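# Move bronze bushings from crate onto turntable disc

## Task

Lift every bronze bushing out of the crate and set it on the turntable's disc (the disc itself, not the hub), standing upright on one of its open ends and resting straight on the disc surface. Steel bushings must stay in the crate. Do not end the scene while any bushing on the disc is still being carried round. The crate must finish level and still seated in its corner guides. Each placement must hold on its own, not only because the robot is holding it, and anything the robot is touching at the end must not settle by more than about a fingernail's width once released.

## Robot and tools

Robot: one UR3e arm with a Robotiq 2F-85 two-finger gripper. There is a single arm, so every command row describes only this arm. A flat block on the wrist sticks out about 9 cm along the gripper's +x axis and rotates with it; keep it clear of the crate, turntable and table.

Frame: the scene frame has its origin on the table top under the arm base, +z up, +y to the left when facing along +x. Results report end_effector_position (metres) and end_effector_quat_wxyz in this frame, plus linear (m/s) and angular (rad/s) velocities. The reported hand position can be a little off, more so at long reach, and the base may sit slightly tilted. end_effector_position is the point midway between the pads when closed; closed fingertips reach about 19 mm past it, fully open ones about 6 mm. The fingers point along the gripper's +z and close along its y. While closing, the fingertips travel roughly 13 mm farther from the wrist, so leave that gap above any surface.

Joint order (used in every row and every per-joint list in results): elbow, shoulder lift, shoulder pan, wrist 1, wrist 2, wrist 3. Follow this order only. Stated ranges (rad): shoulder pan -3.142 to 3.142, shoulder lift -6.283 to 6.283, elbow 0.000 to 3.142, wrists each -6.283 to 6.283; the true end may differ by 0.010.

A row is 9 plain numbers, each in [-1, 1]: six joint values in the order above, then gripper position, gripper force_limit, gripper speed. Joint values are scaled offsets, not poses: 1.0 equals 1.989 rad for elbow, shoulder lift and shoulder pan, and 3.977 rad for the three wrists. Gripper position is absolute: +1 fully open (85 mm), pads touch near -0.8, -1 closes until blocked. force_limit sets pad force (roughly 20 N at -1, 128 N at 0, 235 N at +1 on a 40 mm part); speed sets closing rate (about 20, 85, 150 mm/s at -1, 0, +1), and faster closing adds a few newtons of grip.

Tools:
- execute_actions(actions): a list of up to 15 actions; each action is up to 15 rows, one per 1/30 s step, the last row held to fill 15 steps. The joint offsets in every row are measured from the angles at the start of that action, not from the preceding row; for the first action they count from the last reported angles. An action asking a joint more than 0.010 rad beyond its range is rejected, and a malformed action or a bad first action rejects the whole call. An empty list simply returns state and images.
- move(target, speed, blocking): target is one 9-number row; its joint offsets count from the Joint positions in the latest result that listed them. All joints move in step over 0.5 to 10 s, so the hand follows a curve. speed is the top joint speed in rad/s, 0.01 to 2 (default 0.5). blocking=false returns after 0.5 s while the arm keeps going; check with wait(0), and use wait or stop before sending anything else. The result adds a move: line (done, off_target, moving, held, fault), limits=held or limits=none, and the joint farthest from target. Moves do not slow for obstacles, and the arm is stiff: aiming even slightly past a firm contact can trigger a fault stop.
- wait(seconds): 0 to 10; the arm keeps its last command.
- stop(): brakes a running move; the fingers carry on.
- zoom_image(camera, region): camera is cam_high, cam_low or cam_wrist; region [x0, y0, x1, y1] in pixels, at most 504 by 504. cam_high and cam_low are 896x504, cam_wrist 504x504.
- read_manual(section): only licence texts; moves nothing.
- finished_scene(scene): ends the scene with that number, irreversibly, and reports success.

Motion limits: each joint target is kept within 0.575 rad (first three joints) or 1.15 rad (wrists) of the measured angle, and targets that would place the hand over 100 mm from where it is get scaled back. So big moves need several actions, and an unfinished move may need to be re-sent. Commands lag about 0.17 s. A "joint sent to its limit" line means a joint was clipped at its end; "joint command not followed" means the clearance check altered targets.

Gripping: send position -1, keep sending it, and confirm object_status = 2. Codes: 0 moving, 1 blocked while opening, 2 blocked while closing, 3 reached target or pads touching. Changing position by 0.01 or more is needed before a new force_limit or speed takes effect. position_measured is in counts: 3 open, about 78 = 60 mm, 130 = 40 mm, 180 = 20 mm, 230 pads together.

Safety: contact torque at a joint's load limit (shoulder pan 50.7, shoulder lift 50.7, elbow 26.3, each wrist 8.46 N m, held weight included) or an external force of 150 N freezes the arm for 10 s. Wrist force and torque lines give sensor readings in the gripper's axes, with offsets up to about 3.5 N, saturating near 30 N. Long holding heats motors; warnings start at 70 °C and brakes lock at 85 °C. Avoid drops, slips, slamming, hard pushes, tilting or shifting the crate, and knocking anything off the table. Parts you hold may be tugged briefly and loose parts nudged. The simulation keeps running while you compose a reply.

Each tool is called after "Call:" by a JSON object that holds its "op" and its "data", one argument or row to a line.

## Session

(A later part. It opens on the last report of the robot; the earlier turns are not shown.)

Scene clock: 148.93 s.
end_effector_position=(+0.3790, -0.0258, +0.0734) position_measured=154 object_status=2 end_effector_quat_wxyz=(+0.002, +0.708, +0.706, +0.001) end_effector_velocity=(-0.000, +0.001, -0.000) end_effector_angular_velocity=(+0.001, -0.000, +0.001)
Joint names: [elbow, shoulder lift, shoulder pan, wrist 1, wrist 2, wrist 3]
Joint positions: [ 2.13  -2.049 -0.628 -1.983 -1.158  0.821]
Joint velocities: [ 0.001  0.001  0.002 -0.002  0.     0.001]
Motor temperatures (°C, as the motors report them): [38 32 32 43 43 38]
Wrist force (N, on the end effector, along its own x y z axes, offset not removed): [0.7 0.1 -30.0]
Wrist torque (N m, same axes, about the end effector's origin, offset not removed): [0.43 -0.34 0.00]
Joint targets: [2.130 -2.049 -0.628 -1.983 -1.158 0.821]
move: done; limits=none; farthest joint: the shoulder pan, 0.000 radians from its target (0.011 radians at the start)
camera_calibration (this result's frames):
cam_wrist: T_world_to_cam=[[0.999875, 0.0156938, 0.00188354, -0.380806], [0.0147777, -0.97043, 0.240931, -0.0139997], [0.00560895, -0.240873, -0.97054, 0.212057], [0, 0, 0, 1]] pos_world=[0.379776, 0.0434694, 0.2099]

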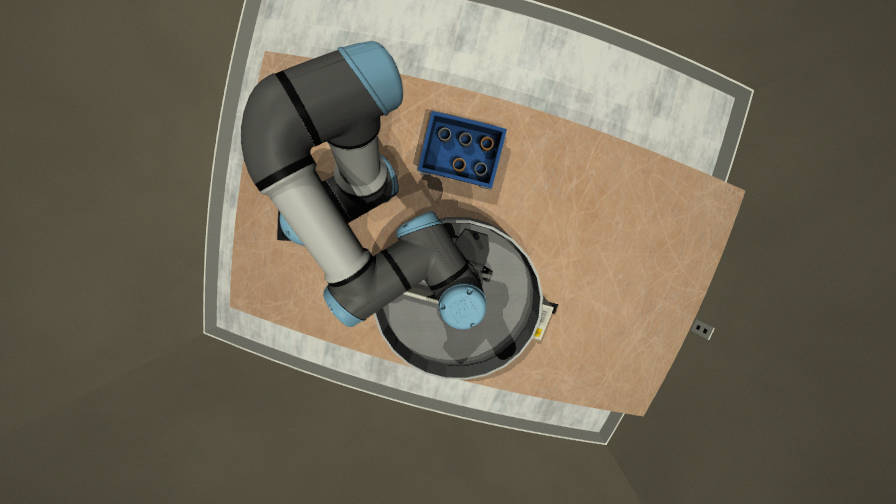

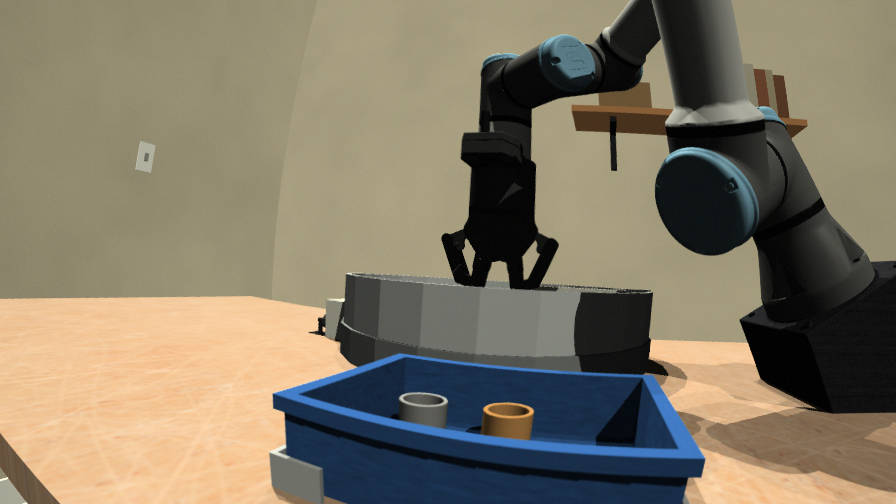

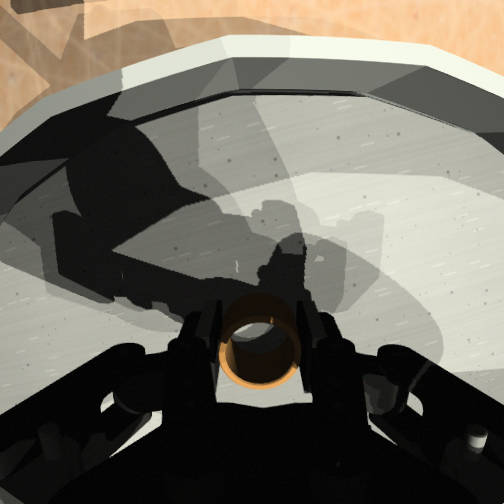

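Call:
{"op": "execute_actions", "data": {
  "actions": [
    [[0,0,0,0,0,0,0.07,-0.6,0.5]]
  ]
}}

Call:
{"op": "move", "data": {
  "target": [-0.179,-0.0784,-0.1242,0.1589,0.0161,-0.0674,0.07,-0.6,0],
  "speed": 0.6
}}

Call:
{"op": "wait", "data": {
  "seconds": 3
}}

Scene clock: 152.47 s.
end_effector_position=(+0.3790, -0.0258, +0.0734) position_measured=121 object_status=0 end_effector_quat_wxyz=(+0.002, +0.708, +0.706, +0.001) end_effector_velocity=(+0.000, -0.000, +0.000) end_effector_angular_velocity=(-0.002, -0.001, +0.001)
Joint names: [elbow, shoulder lift, shoulder pan, wrist 1, wrist 2, wrist 3]
Joint positions: [ 2.13  -2.049 -0.628 -1.983 -1.158  0.821]
Joint velocities: [-0.    -0.001 -0.    -0.001 -0.    -0.   ]
Motor temperatures (°C, as the motors report them): [38 32 32 43 43 38]
Wrist force (N, on the end effector, along its own x y z axes, offset not removed): [0.7 1.5 0.6]
Wrist torque (N m, same axes, about the end effector's origin, offset not removed): [0.19 -0.15 0.00]
Joint targets: [2.130 -2.049 -0.628 -1.983 -1.158 0.821]
camera_calibration (this result's frames):
cam_wrist: T_world_to_cam=[[0.999878, 0.0155329, 0.00170229, -0.380755], [0.0146662, -0.970472, 0.240769, -0.0139137], [0.00539188, -0.240715, -0.970581, 0.212107], [0, 0, 0, 1]] pos_world=[0.379769, 0.0434687, 0.209865]

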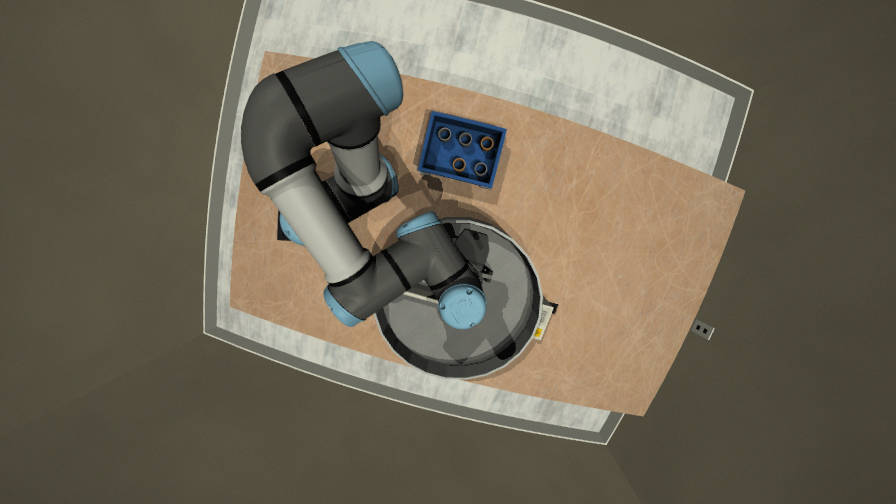

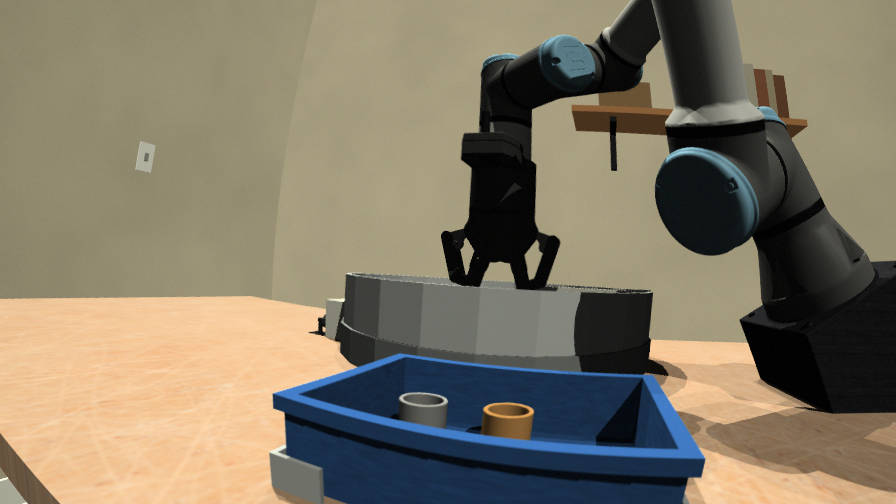

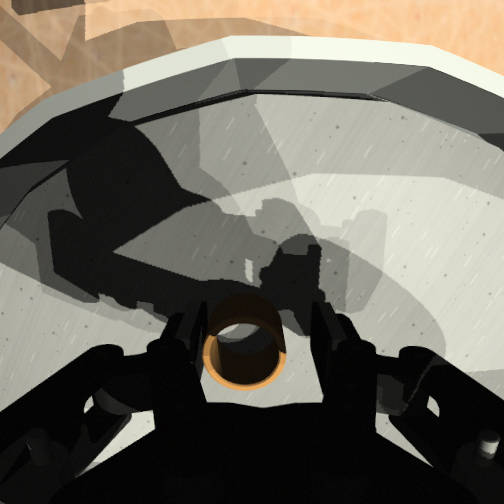

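Scene clock: 154.20 s.
end_effector_position=(+0.3802, -0.0302, +0.1602) position_measured=121 object_status=3 end_effector_quat_wxyz=(-0.001, +0.707, +0.707, -0.000) end_effector_velocity=(-0.000, +0.000, +0.000) end_effector_angular_velocity=(+0.000, +0.000, +0.000)
Joint names: [elbow, shoulder lift, shoulder pan, wrist 1, wrist 2, wrist 3]
Joint positions: [ 1.775 -2.205 -0.875 -1.351 -1.094  0.553]
Joint velocities: [-0.002 -0.001 -0.001  0.003  0.    -0.001]
Motor temperatures (°C, as the motors report them): [38 32 32 43 43 38]
Wrist force (N, on the end effector, along its own x y z axes, offset not removed): [1.4 1.2 0.8]
Wrist torque (N m, same axes, about the end effector's origin, offset not removed): [0.17 -0.21 0.03]
Joint targets: [1.774 -2.205 -0.875 -1.351 -1.094 0.553]
move: done; limits=none; farthest joint: the elbow, 0.001 radians from its target (0.356 radians at the start)
camera_calibration (this result's frames):
cam_wrist: T_world_to_cam=[[0.999845, 0.0172471, -0.00344832, -0.381203], [0.0175721, -0.971078, 0.238116, -0.0397625], [0.000758223, -0.23814, -0.971231, 0.297278], [0, 0, 0, 1]] pos_world=[0.381617, 0.0387559, 0.296879]

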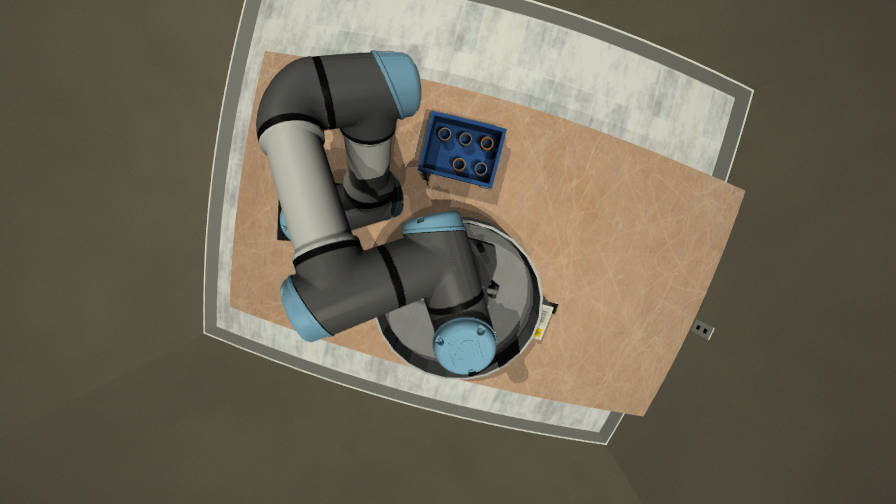

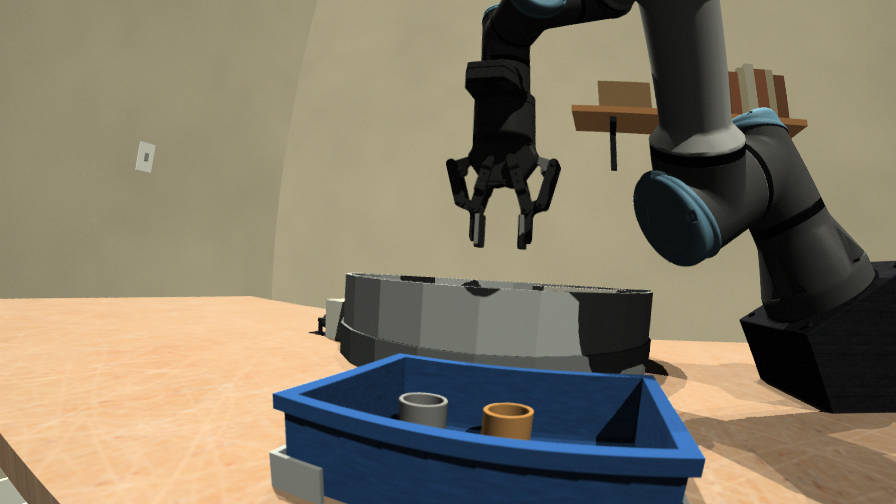

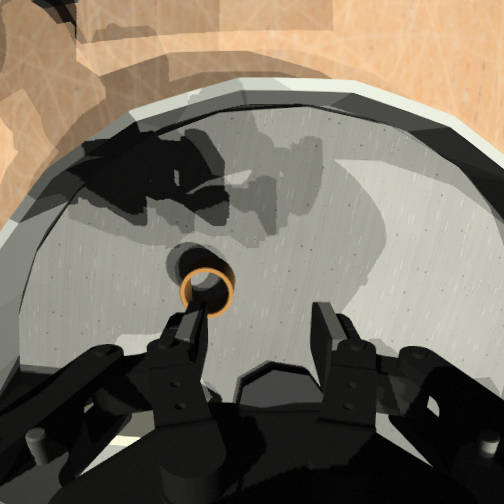

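Scene clock: 157.20 s.
end_effector_position=(+0.3802, -0.0302, +0.1603) position_measured=121 object_status=3 end_effector_quat_wxyz=(-0.001, +0.707, +0.707, -0.000) end_effector_velocity=(+0.000, +0.000, +0.000) end_effector_angular_velocity=(-0.000, -0.000, +0.001)
Joint names: [elbow, shoulder lift, shoulder pan, wrist 1, wrist 2, wrist 3]
Joint positions: [ 1.774 -2.205 -0.875 -1.351 -1.094  0.553]
Joint velocities: [-0.001 -0.     0.     0.     0.    -0.   ]
Motor temperatures (°C, as the motors report them): [38 32 32 43 43 38]
Wrist force (N, on the end effector, along its own x y z axes, offset not removed): [1.0 1.4 -0.1]
Wrist torque (N m, same axes, about the end effector's origin, offset not removed): [0.16 -0.19 0.04]
Joint targets: [1.774 -2.205 -0.875 -1.351 -1.094 0.553]
wait: 3.00 s; at rest by 0.17 s
camera_calibration (this result's frames):
cam_wrist: T_world_to_cam=[[0.999845, 0.0172459, -0.00344126, -0.381202], [0.0175693, -0.971077, 0.238119, -0.0397594], [0.000764852, -0.238142, -0.97123, 0.297312], [0, 0, 0, 1]] pos_world=[0.381614, 0.0387672, 0.296914]

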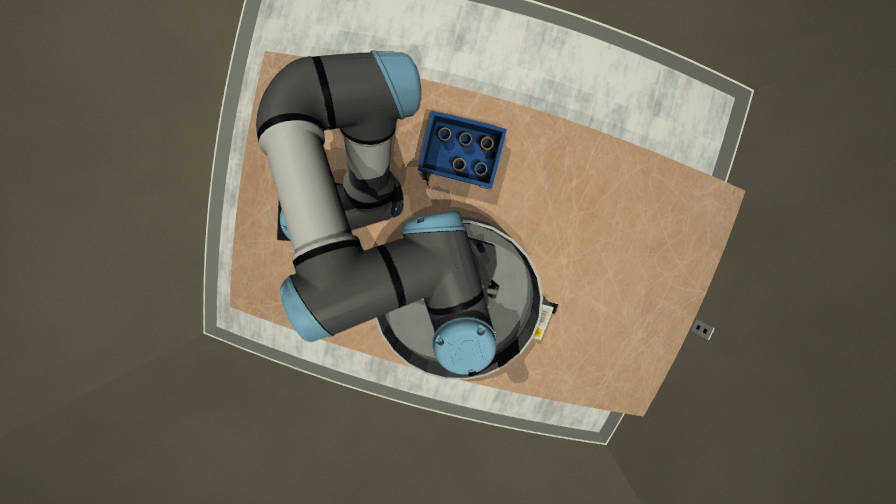

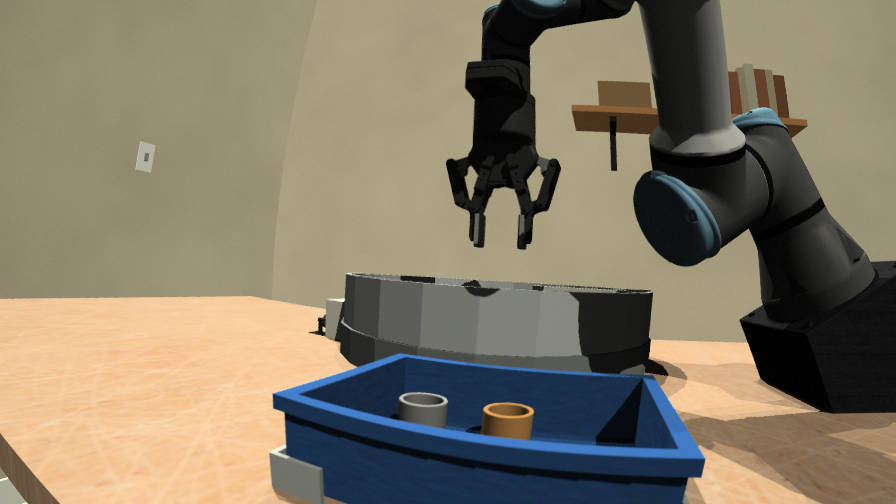

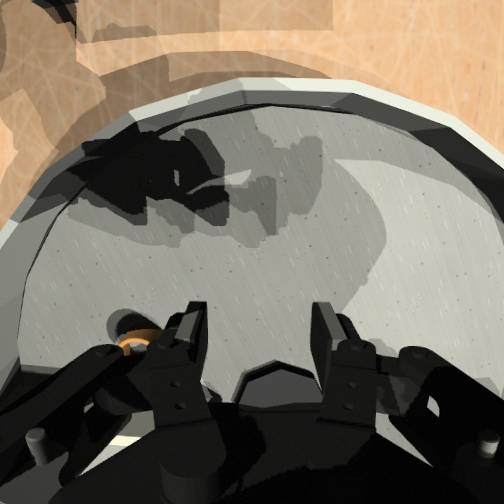

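Call:
{"op": "move", "data": {
  "target": [0.1936,0.011,0.7888,-0.1715,-0.1672,0.14,0.07,-0.6,0],
  "speed": 1
}}

Call:
{"op": "move", "data": {
  "target": [0.0256,0.1627,-0.0938,-0.1,0.0226,-0.009,0.07,-0.6,0],
  "speed": 0.6
}}

Scene clock: 169.93 s.
end_effector_position=(+0.2512, +0.2069, +0.1502) position_measured=121 object_status=3 end_effector_quat_wxyz=(-0.000, +0.323, +0.946, -0.001) end_effector_velocity=(-0.000, +0.000, +0.000) end_effector_angular_velocity=(+0.001, -0.002, +0.002)
Joint names: [elbow, shoulder lift, shoulder pan, wrist 1, wrist 2, wrist 3]
Joint positions: [ 2.159 -2.183  0.693 -2.033 -1.759  1.11 ]
Joint velocities: [-0.001  0.     0.003 -0.001 -0.001  0.001]
Motor temperatures (°C, as the motors report them): [38 32 32 43 43 38]
Wrist force (N, on the end effector, along its own x y z axes, offset not removed): [1.4 1.3 0.6]
Wrist torque (N m, same axes, about the end effector's origin, offset not removed): [0.17 -0.25 0.02]
Joint targets: [2.159 -2.183 0.694 -2.033 -1.759 1.110]
move: done; limits=none; farthest joint: the shoulder pan, 0.000 radians from its target (1.569 radians at the start)
camera_calibration (this result's frames):
cam_wrist: T_world_to_cam=[[0.596505, 0.802598, -0.00419108, -0.317407], [0.779935, -0.578413, 0.239039, -0.0777783], [0.189428, -0.145856, -0.971001, 0.277604], [0, 0, 0, 1]] pos_world=[0.197411, 0.250253, 0.286815]

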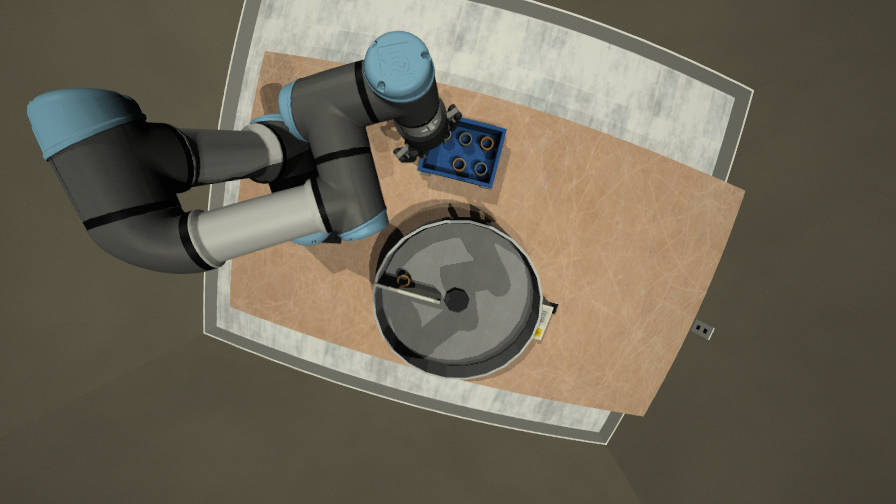

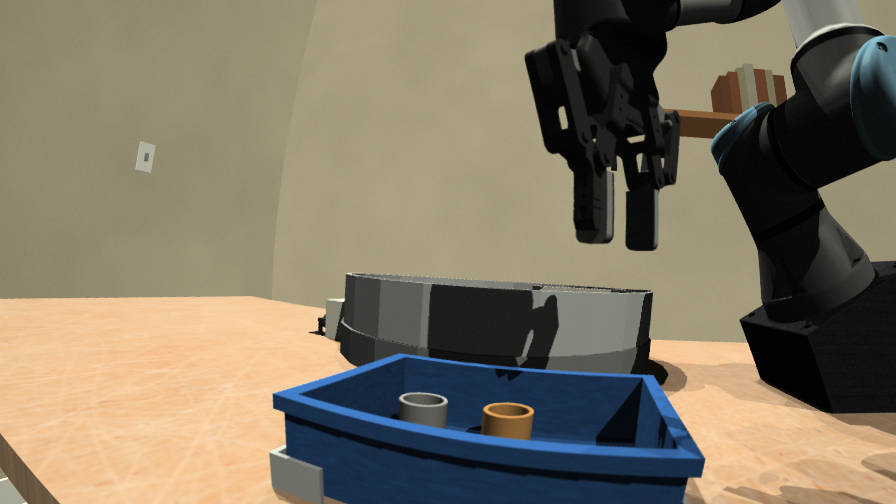

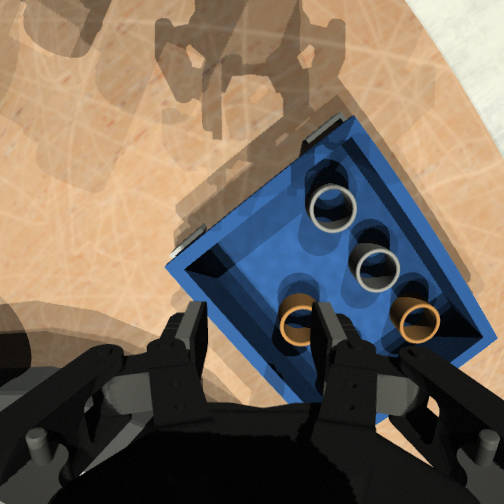

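Scene clock: 171.27 s.
end_effector_position=(+0.3061, +0.2049, +0.0703) position_measured=121 object_status=3 end_effector_quat_wxyz=(-0.001, +0.383, +0.924, -0.001) end_effector_velocity=(+0.000, +0.000, -0.000) end_effector_angular_velocity=(+0.001, -0.000, +0.000)
Joint names: [elbow, shoulder lift, shoulder pan, wrist 1, wrist 2, wrist 3]
Joint positions: [ 2.21  -1.86   0.507 -2.43  -1.669  1.074]
Joint velocities: [-0.001  0.003  0.    -0.003  0.001 -0.   ]
Motor temperatures (°C, as the motors report them): [38 32 32 43 43 38]
Wrist force (N, on the end effector, along its own x y z axes, offset not removed): [1.1 1.7 0.4]
Wrist torque (N m, same axes, about the end effector's origin, offset not removed): [0.21 -0.24 0.01]
Joint targets: [2.210 -1.859 0.507 -2.431 -1.669 1.074]
move: done; limits=none; farthest joint: the shoulder pan, 0.000 radians from its target (0.187 radians at the start)
camera_calibration (this result's frames):
cam_wrist: T_world_to_cam=[[0.695267, 0.718739, -0.00422199, -0.36192], [0.6987, -0.674482, 0.23852, -0.058018], [0.168586, -0.168785, -0.971128, 0.200394], [0, 0, 0, 1]] pos_world=[0.258385, 0.254817, 0.206919]

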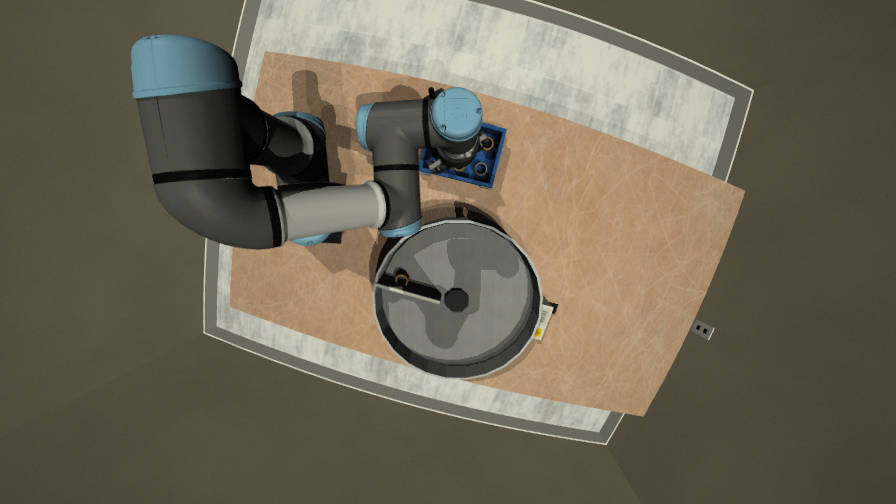

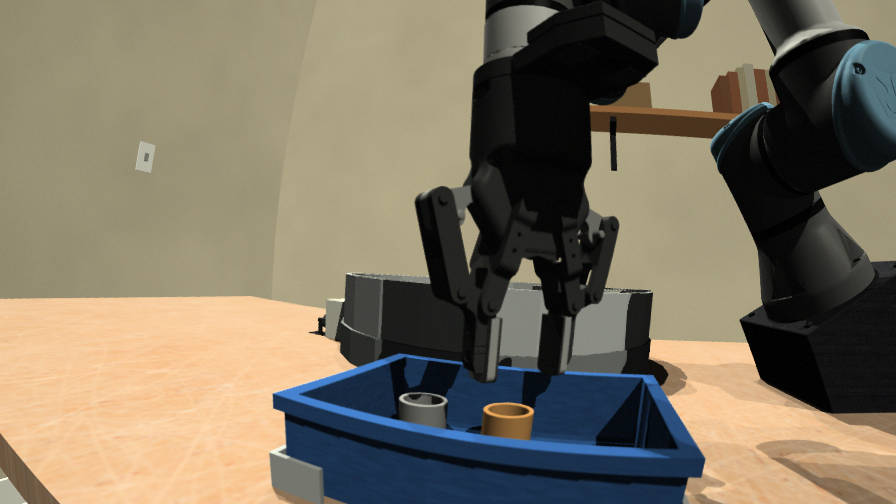

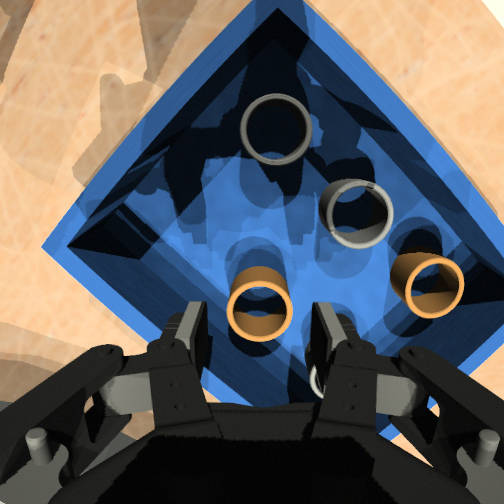

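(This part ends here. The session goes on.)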